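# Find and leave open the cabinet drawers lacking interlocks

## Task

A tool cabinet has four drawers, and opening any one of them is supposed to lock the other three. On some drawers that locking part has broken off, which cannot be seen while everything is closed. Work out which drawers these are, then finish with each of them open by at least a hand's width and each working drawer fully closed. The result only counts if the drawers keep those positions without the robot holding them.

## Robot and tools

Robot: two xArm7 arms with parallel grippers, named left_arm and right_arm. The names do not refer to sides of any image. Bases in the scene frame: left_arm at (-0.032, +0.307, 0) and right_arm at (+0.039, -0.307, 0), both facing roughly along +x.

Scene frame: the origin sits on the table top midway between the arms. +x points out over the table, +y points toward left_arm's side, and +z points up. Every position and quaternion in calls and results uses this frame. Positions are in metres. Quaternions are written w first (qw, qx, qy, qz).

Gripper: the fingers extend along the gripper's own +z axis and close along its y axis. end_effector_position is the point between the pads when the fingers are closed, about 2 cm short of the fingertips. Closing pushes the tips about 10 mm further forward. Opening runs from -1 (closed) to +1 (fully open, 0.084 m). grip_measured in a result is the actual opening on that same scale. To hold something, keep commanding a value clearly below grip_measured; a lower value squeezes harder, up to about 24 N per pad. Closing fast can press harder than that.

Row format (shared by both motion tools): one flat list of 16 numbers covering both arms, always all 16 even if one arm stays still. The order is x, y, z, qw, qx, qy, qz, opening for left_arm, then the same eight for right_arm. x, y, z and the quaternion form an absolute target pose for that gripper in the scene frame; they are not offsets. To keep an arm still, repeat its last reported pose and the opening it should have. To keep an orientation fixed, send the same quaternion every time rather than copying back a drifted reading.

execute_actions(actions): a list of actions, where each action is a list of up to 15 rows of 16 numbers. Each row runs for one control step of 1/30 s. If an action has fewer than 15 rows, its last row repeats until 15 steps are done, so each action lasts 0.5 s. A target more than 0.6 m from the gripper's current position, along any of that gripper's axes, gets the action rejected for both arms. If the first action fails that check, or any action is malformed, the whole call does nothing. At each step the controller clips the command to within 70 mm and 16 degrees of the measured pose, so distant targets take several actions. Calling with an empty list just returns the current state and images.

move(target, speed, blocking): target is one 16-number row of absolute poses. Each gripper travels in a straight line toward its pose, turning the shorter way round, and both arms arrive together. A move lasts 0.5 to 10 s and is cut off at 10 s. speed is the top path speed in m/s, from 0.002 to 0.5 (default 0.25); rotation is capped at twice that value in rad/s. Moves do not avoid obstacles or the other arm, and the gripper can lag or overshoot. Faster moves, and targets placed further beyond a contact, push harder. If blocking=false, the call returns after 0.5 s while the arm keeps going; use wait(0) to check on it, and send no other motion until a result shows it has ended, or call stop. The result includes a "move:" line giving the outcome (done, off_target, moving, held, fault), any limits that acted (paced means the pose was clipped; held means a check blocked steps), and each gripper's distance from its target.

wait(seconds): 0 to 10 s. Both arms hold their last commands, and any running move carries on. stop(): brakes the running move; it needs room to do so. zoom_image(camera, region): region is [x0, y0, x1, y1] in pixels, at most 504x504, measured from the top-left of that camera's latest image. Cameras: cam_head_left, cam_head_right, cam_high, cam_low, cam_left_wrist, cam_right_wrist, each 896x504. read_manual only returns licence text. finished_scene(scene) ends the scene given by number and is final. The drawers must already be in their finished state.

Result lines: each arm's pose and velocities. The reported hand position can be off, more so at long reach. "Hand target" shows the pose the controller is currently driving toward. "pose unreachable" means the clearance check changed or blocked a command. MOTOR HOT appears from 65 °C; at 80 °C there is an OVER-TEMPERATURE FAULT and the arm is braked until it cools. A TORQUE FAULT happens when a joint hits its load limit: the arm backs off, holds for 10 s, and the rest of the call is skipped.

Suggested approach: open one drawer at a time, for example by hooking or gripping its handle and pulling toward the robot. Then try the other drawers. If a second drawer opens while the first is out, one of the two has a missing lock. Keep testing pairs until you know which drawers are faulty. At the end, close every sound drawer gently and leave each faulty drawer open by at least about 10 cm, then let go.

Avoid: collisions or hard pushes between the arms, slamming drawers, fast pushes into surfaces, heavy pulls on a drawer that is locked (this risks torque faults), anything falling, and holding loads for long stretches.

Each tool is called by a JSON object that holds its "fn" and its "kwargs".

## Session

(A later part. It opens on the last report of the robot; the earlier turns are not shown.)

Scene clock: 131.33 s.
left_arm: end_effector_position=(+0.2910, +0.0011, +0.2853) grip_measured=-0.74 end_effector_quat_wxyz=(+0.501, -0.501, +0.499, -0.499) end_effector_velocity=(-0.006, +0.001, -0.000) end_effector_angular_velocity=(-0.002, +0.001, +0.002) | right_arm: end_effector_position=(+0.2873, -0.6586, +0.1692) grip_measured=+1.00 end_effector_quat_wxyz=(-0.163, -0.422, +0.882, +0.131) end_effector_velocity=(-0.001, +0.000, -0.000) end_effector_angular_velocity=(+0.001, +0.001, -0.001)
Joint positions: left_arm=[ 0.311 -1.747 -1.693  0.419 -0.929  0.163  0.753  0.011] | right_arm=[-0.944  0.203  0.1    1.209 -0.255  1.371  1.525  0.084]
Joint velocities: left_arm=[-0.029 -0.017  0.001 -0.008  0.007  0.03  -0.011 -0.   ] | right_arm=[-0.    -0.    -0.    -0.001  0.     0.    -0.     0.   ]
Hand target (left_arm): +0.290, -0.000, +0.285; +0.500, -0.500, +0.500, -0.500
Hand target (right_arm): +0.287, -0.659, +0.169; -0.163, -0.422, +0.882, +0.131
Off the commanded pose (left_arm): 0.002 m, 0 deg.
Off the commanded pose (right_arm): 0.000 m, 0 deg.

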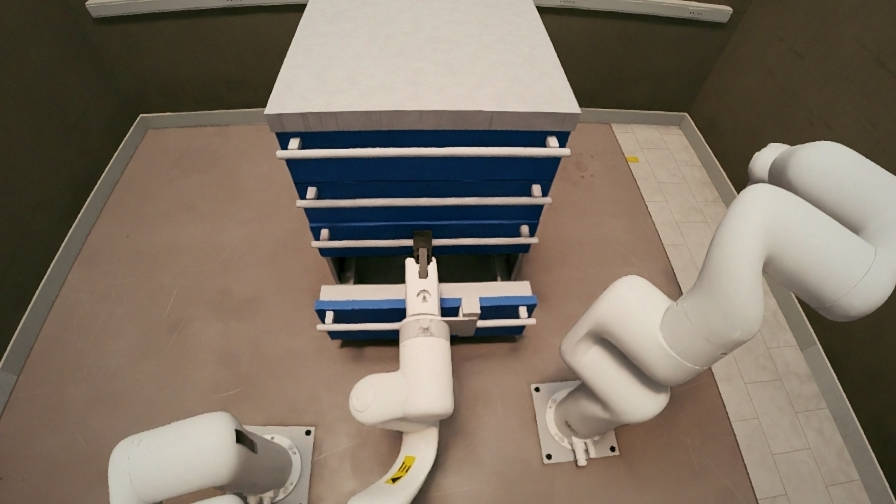

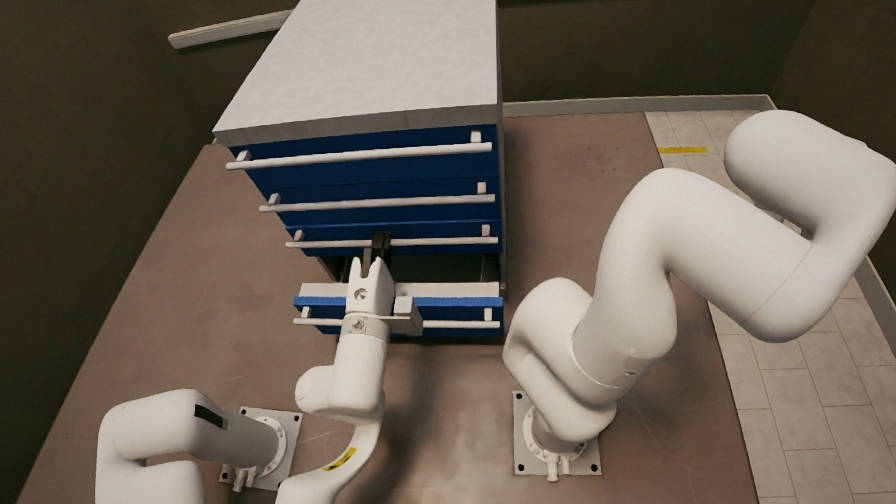

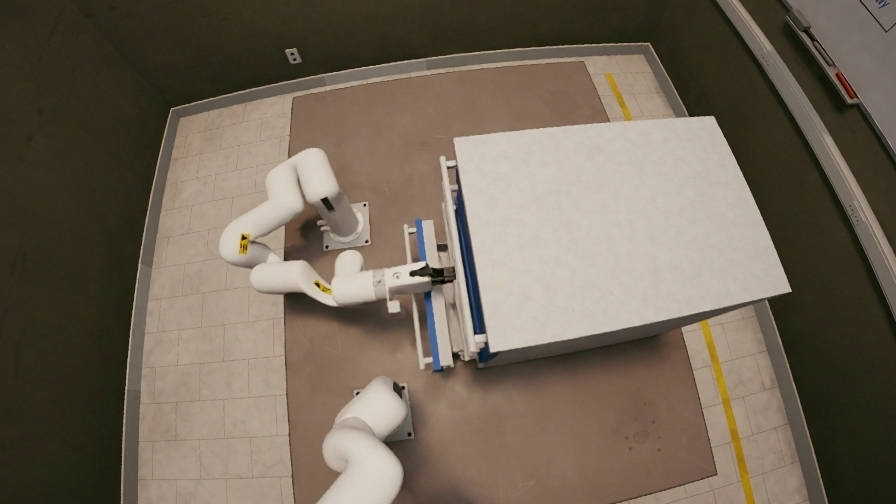

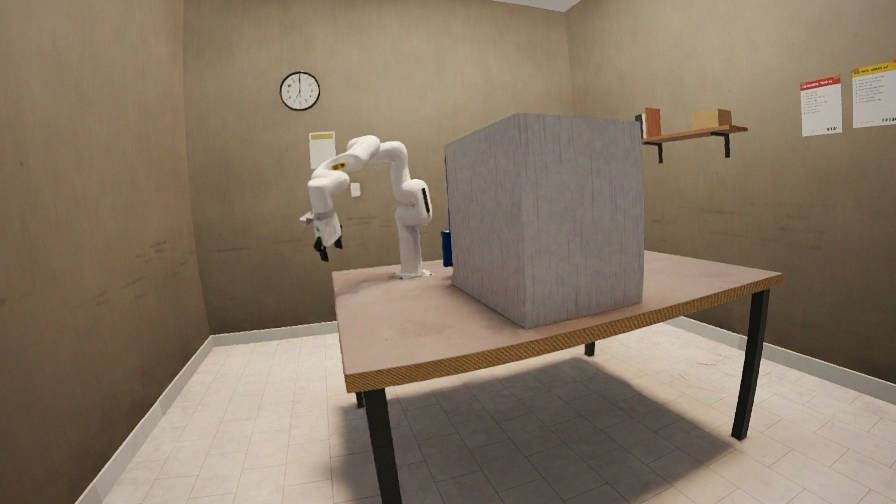

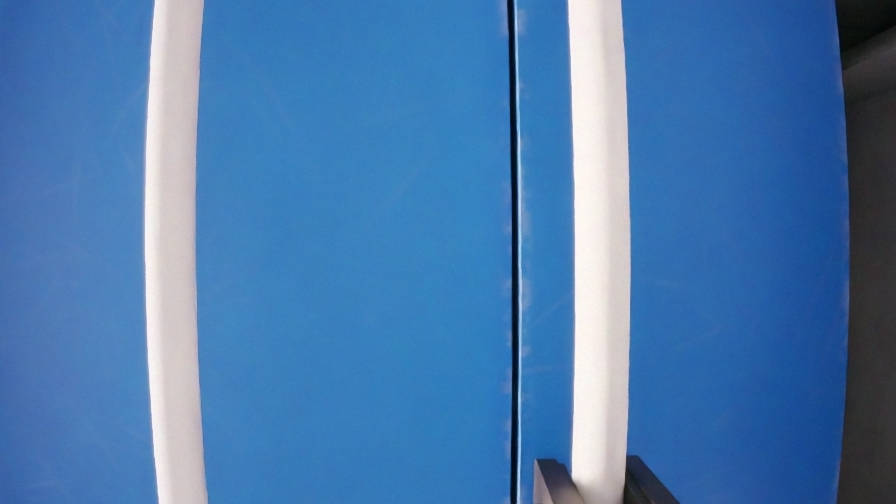

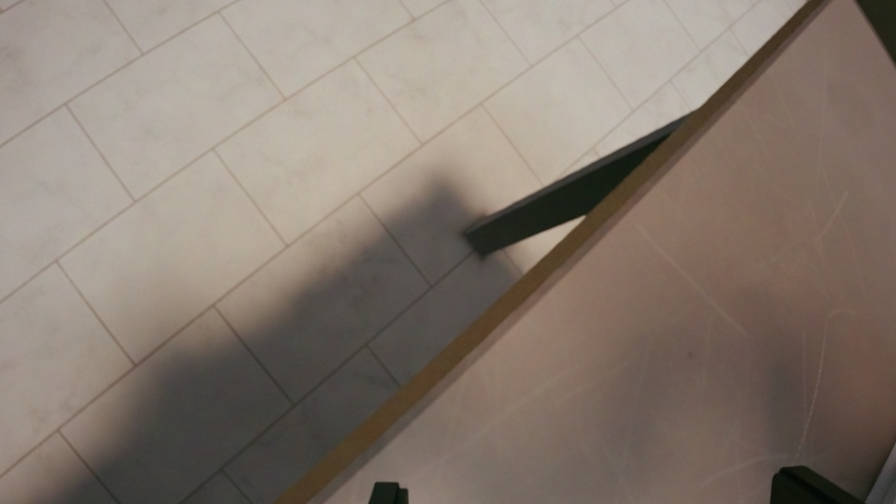

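{"fn": "execute_actions", "kwargs": {"actions": [[[0.291,0,0.2853,-0.5,0.5,-0.5,0.5,-1,0.2873,-0.6586,0.1692,-0.163,-0.422,0.882,0.131,1],[0.292,0,0.2853,-0.5,0.5,-0.5,0.5,-1,0.2873,-0.6586,0.1692,-0.163,-0.422,0.882,0.131,1],[0.293,0,0.2853,-0.5,0.5,-0.5,0.5,-1,0.2873,-0.6586,0.1692,-0.163,-0.422,0.882,0.131,1],[0.294,0,0.2853,-0.5,0.5,-0.5,0.5,-1,0.2873,-0.6586,0.1692,-0.163,-0.422,0.882,0.131,1],[0.295,0,0.2853,-0.5,0.5,-0.5,0.5,-1,0.2873,-0.6586,0.1692,-0.163,-0.422,0.882,0.131,1],[0.296,0,0.2853,-0.5,0.5,-0.5,0.5,-1,0.2873,-0.6586,0.1692,-0.163,-0.422,0.882,0.131,1]],[[0.296,0,0.2853,-0.5,0.5,-0.5,0.5,-0.3,0.2873,-0.6586,0.1692,-0.163,-0.422,0.882,0.131,1]]]}}

{"fn": "move", "kwargs": {"target": [0.148,0.0,0.2853,-0.5,0.5,-0.5,0.5,-0.3,0.2873,-0.6586,0.1692,-0.163,-0.422,0.882,0.131,1], "speed": 0.2}}

{"fn": "move", "kwargs": {"target": [0.148,0.0,0.1855,-0.5,0.5,-0.5,0.5,-0.3,0.2873,-0.6586,0.1692,-0.163,-0.422,0.882,0.131,1], "speed": 0.2}}

Scene clock: 149.20 s.
left_arm: end_effector_position=(+0.2957, -0.0007, +0.2854) grip_measured=-0.32 end_effector_quat_wxyz=(+0.500, -0.500, +0.500, -0.500) end_effector_velocity=(+0.002, +0.004, -0.001) end_effector_angular_velocity=(+0.000, +0.003, +0.010) | right_arm: end_effector_position=(+0.2873, -0.6586, +0.1692) grip_measured=+1.00 end_effector_quat_wxyz=(-0.163, -0.422, +0.882, +0.131) end_effector_velocity=(+0.000, -0.000, +0.000) end_effector_angular_velocity=(-0.001, -0.001, +0.001)
Joint positions: left_arm=[ 0.337 -1.73  -1.694  0.428 -0.936  0.135  0.763  0.03 ] | right_arm=[-0.944  0.203  0.1    1.209 -0.255  1.371  1.525  0.084]
Joint velocities: left_arm=[ 0.002  0.001 -0.001 -0.005  0.     0.004 -0.    -0.   ] | right_arm=[-0.    -0.     0.     0.    -0.    -0.001 -0.    -0.   ]
Hand target (left_arm): +0.296, -0.000, +0.285; +0.500, -0.500, +0.500, -0.500
Hand target (right_arm): +0.287, -0.659, +0.169; -0.163, -0.422, +0.882, +0.131
Off the commanded pose (left_arm): 0.001 m, 0 deg.
Off the commanded pose (right_arm): 0.000 m, 0 deg.

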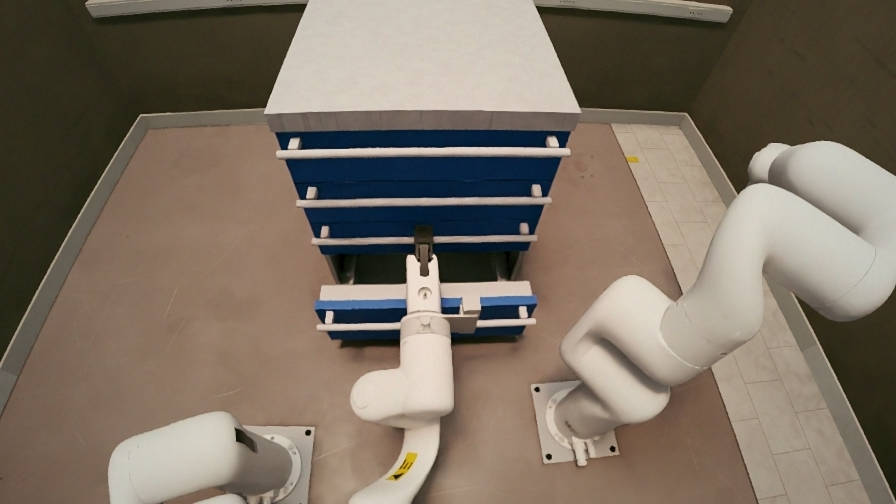

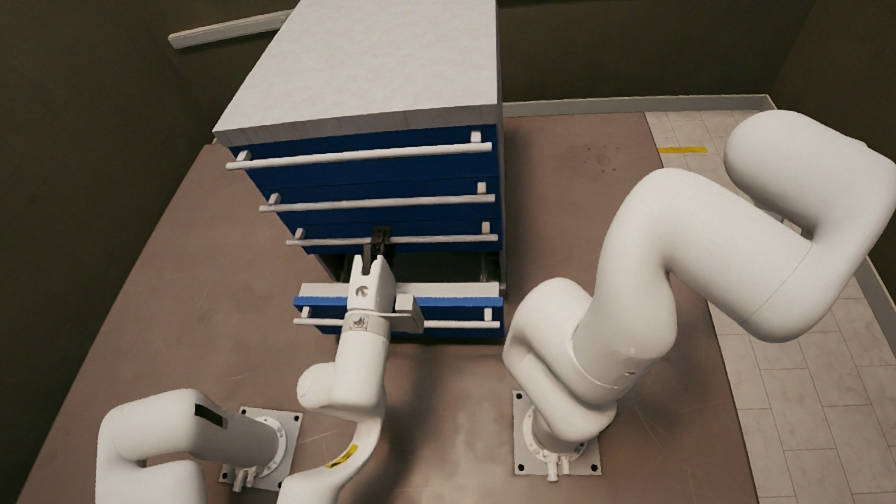

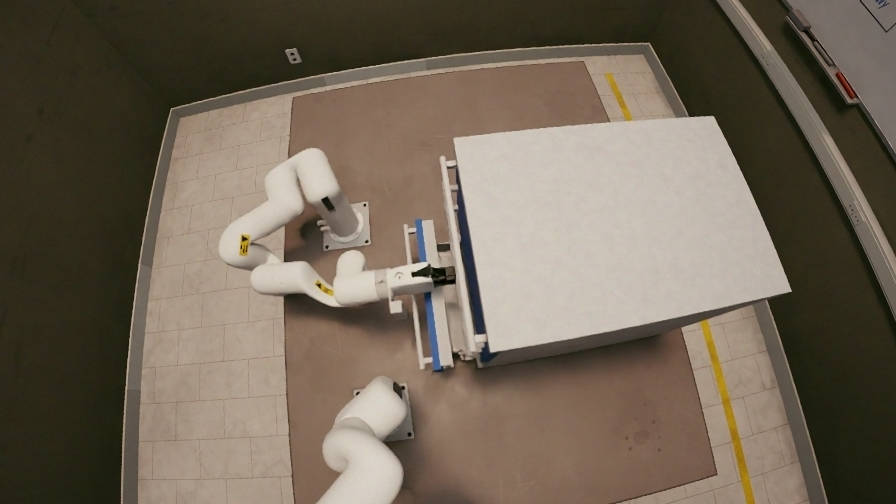

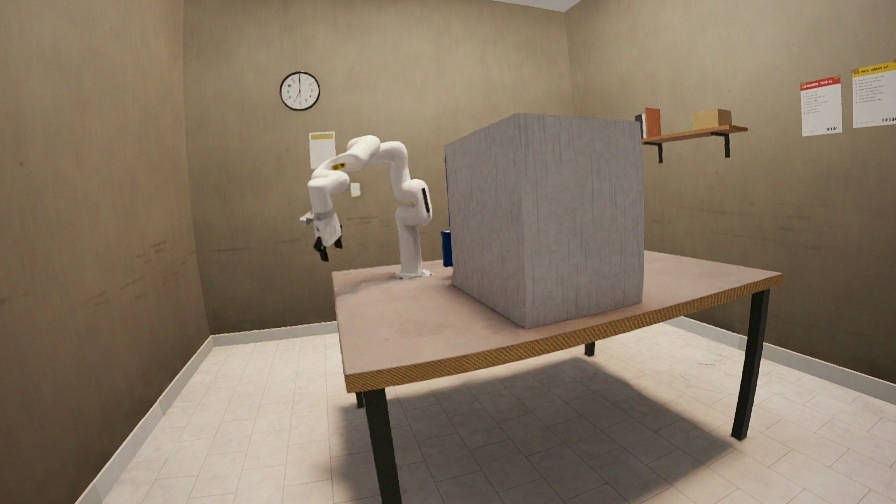

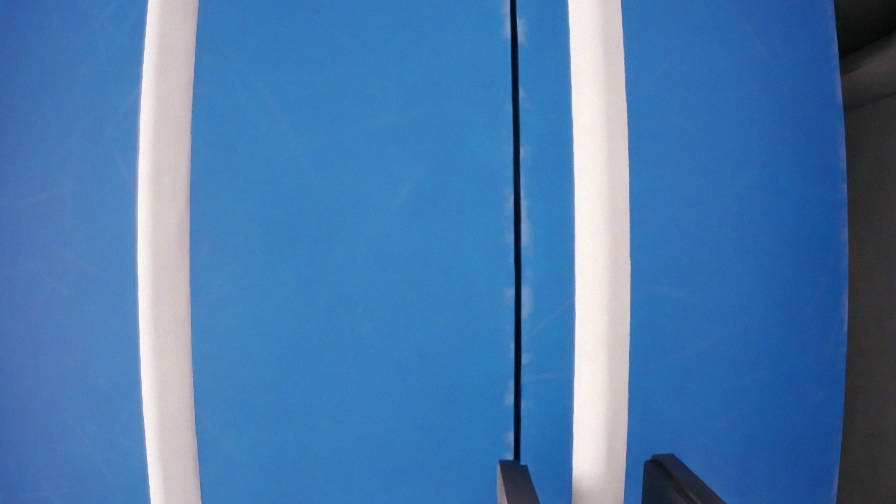

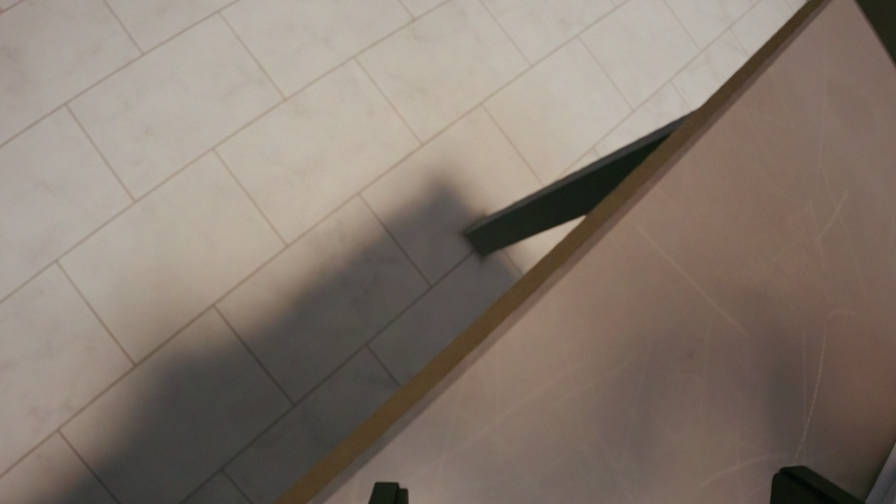

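Scene clock: 150.43 s.
left_arm: end_effector_position=(+0.1492, -0.0000, +0.2852) grip_measured=-0.32 end_effector_quat_wxyz=(+0.500, -0.501, +0.500, -0.500) end_effector_velocity=(-0.003, -0.003, -0.000) end_effector_angular_velocity=(+0.001, -0.001, -0.008) | right_arm: end_effector_position=(+0.2873, -0.6586, +0.1692) grip_measured=+1.00 end_effector_quat_wxyz=(-0.163, -0.422, +0.882, +0.131) end_effector_velocity=(+0.000, -0.000, +0.000) end_effector_angular_velocity=(-0.001, -0.000, -0.001)
Joint positions: left_arm=[-0.29  -1.961 -1.642  0.377 -0.59   0.764  0.497  0.03 ] | right_arm=[-0.944  0.203  0.1    1.209 -0.255  1.371  1.525  0.084]
Joint velocities: left_arm=[-0.005 -0.001  0.001  0.005  0.002  0.003 -0.001 -0.   ] | right_arm=[ 0.    -0.     0.     0.001 -0.     0.     0.001  0.   ]
Hand target (left_arm): +0.149, -0.000, +0.285; +0.499, -0.500, +0.500, -0.500
Hand target (right_arm): +0.287, -0.659, +0.169; -0.163, -0.422, +0.882, +0.131
Off the commanded pose (left_arm): 0.001 m, 0 deg.
Off the commanded pose (right_arm): 0.000 m, 0 deg.
move: done

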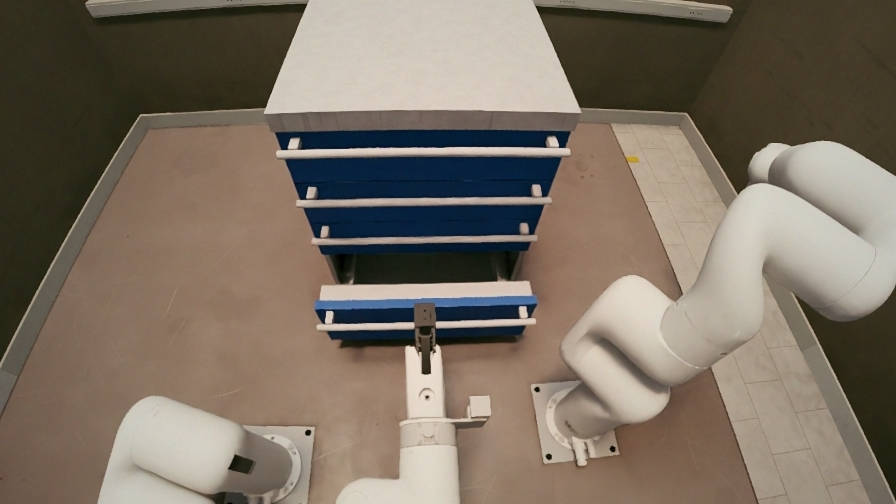

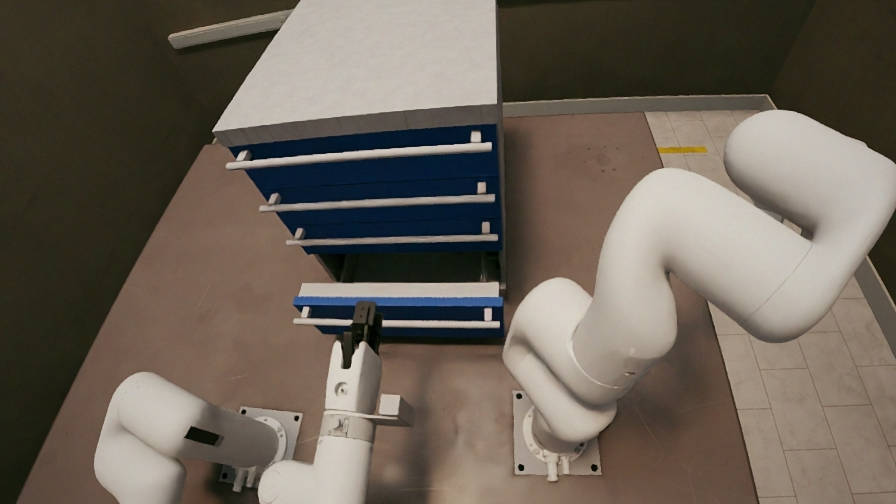

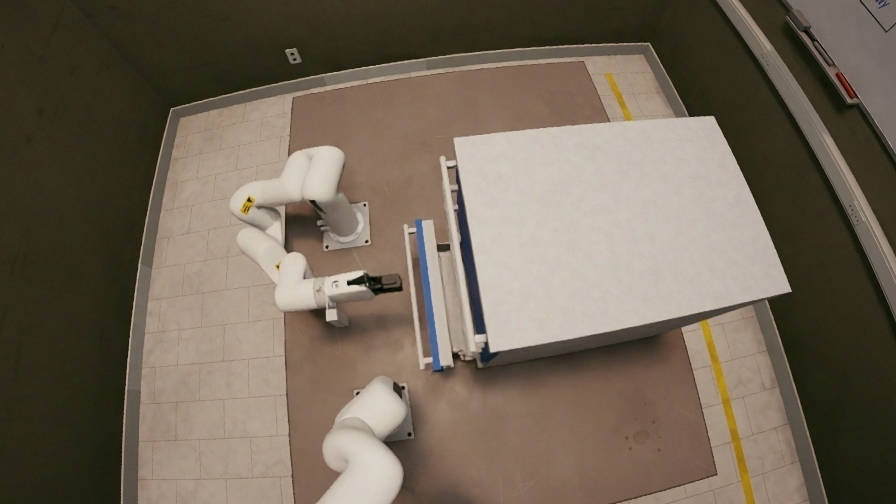

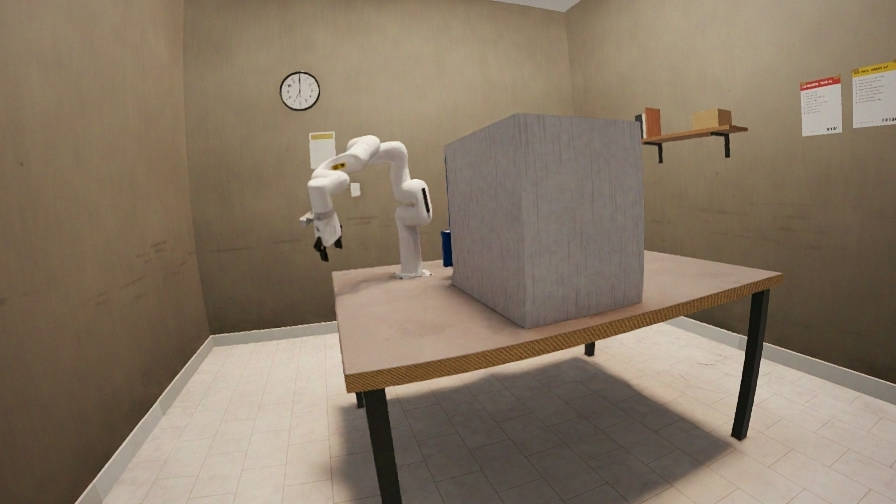

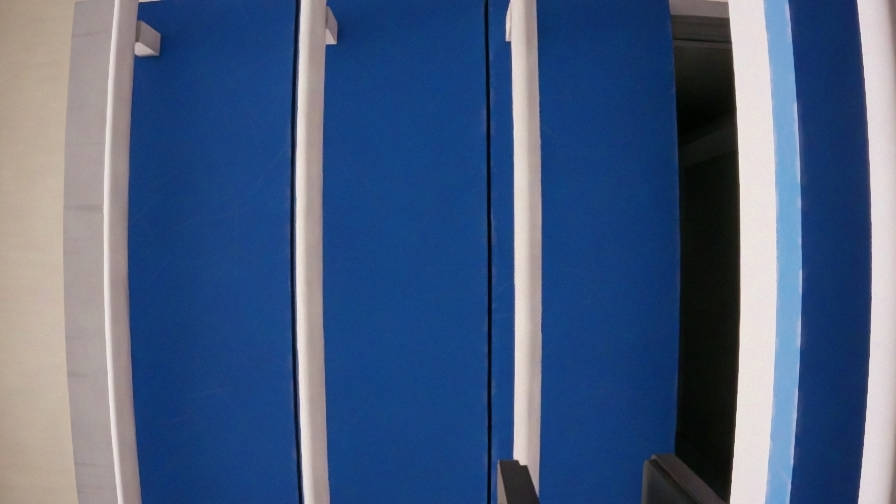

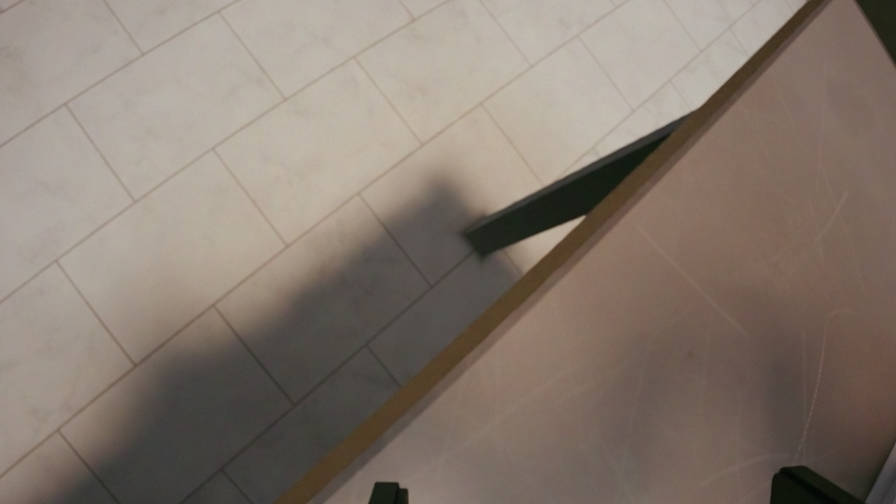

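Scene clock: 151.33 s.
left_arm: end_effector_position=(+0.1483, +0.0001, +0.1865) grip_measured=-0.32 end_effector_quat_wxyz=(+0.500, -0.500, +0.499, -0.500) end_effector_velocity=(-0.001, -0.001, -0.002) end_effector_angular_velocity=(+0.001, +0.000, -0.002) | right_arm: end_effector_position=(+0.2873, -0.6586, +0.1692) grip_measured=+1.00 end_effector_quat_wxyz=(-0.163, -0.422, +0.882, +0.131) end_effector_velocity=(+0.000, +0.000, +0.000) end_effector_angular_velocity=(-0.001, -0.000, +0.001)
Joint positions: left_arm=[-0.39  -1.933 -1.969  0.419 -0.676  0.806  0.246  0.03 ] | right_arm=[-0.944  0.203  0.1    1.209 -0.255  1.371  1.525  0.084]
Joint velocities: left_arm=[-0.001  0.001 -0.004  0.003  0.    -0.    -0.004 -0.   ] | right_arm=[ 0.     0.     0.     0.001 -0.     0.     0.    -0.   ]
Hand target (left_arm): +0.148, -0.000, +0.186; +0.500, -0.500, +0.500, -0.500
Hand target (right_arm): +0.287, -0.659, +0.169; -0.163, -0.422, +0.882, +0.131
Off the commanded pose (left_arm): 0.001 m, 0 deg.
Off the commanded pose (right_arm): 0.000 m, 0 deg.
move: done

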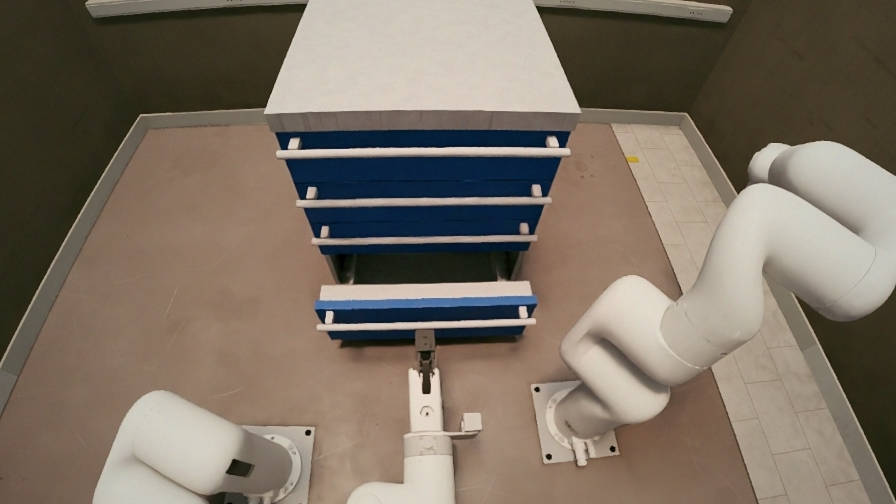

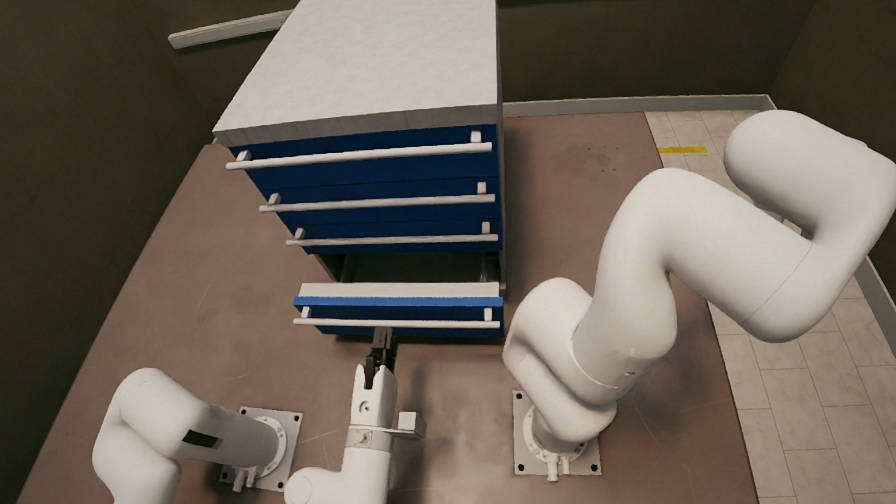

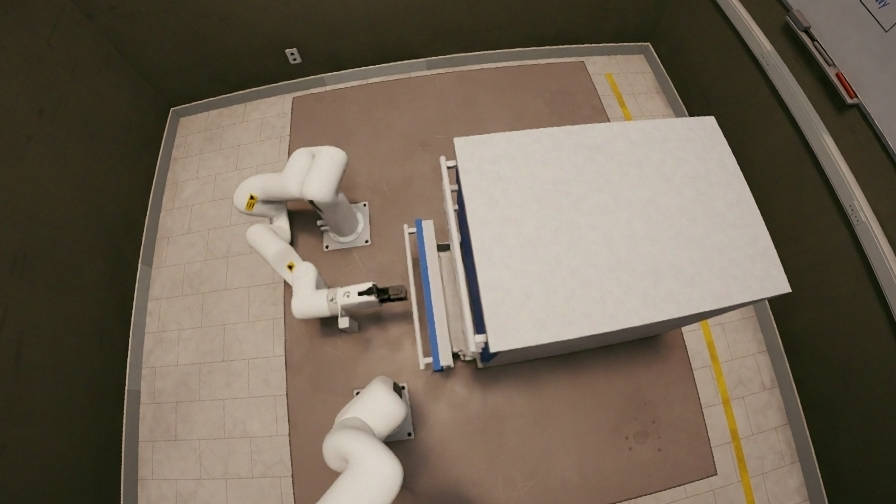

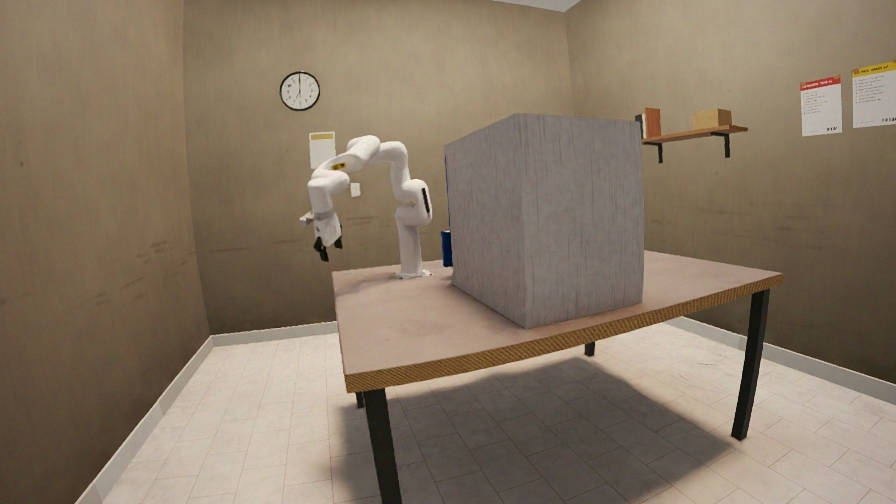

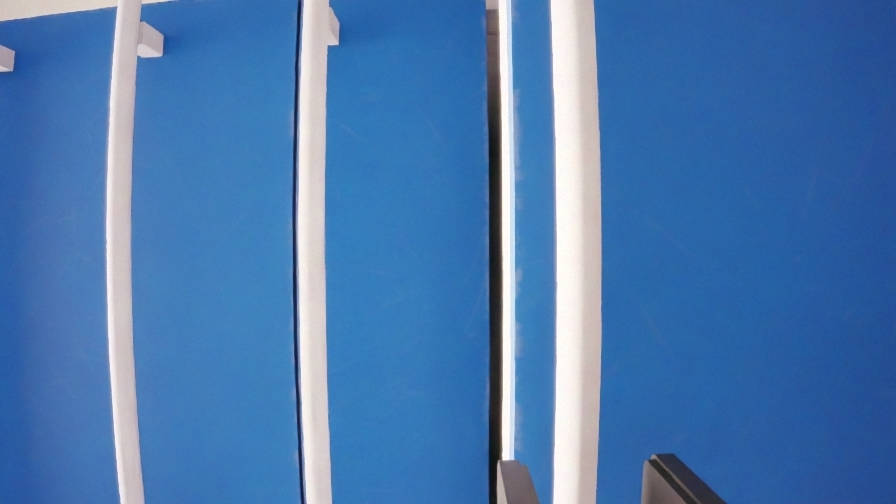

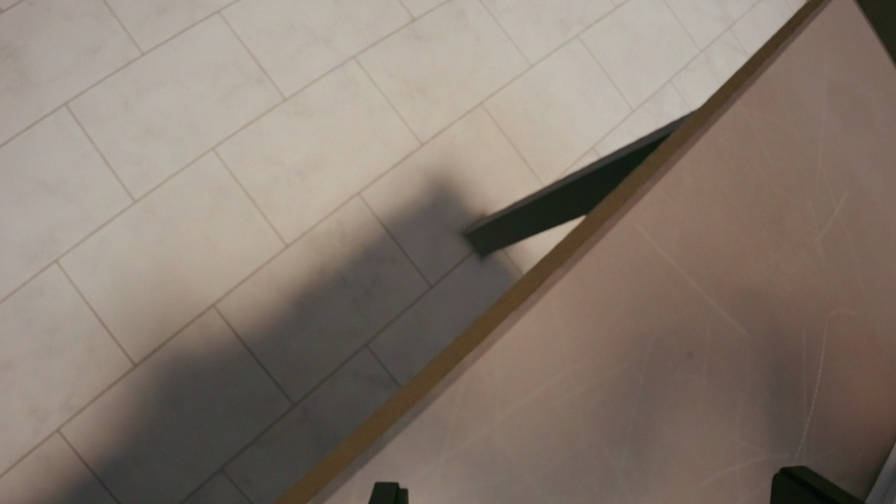

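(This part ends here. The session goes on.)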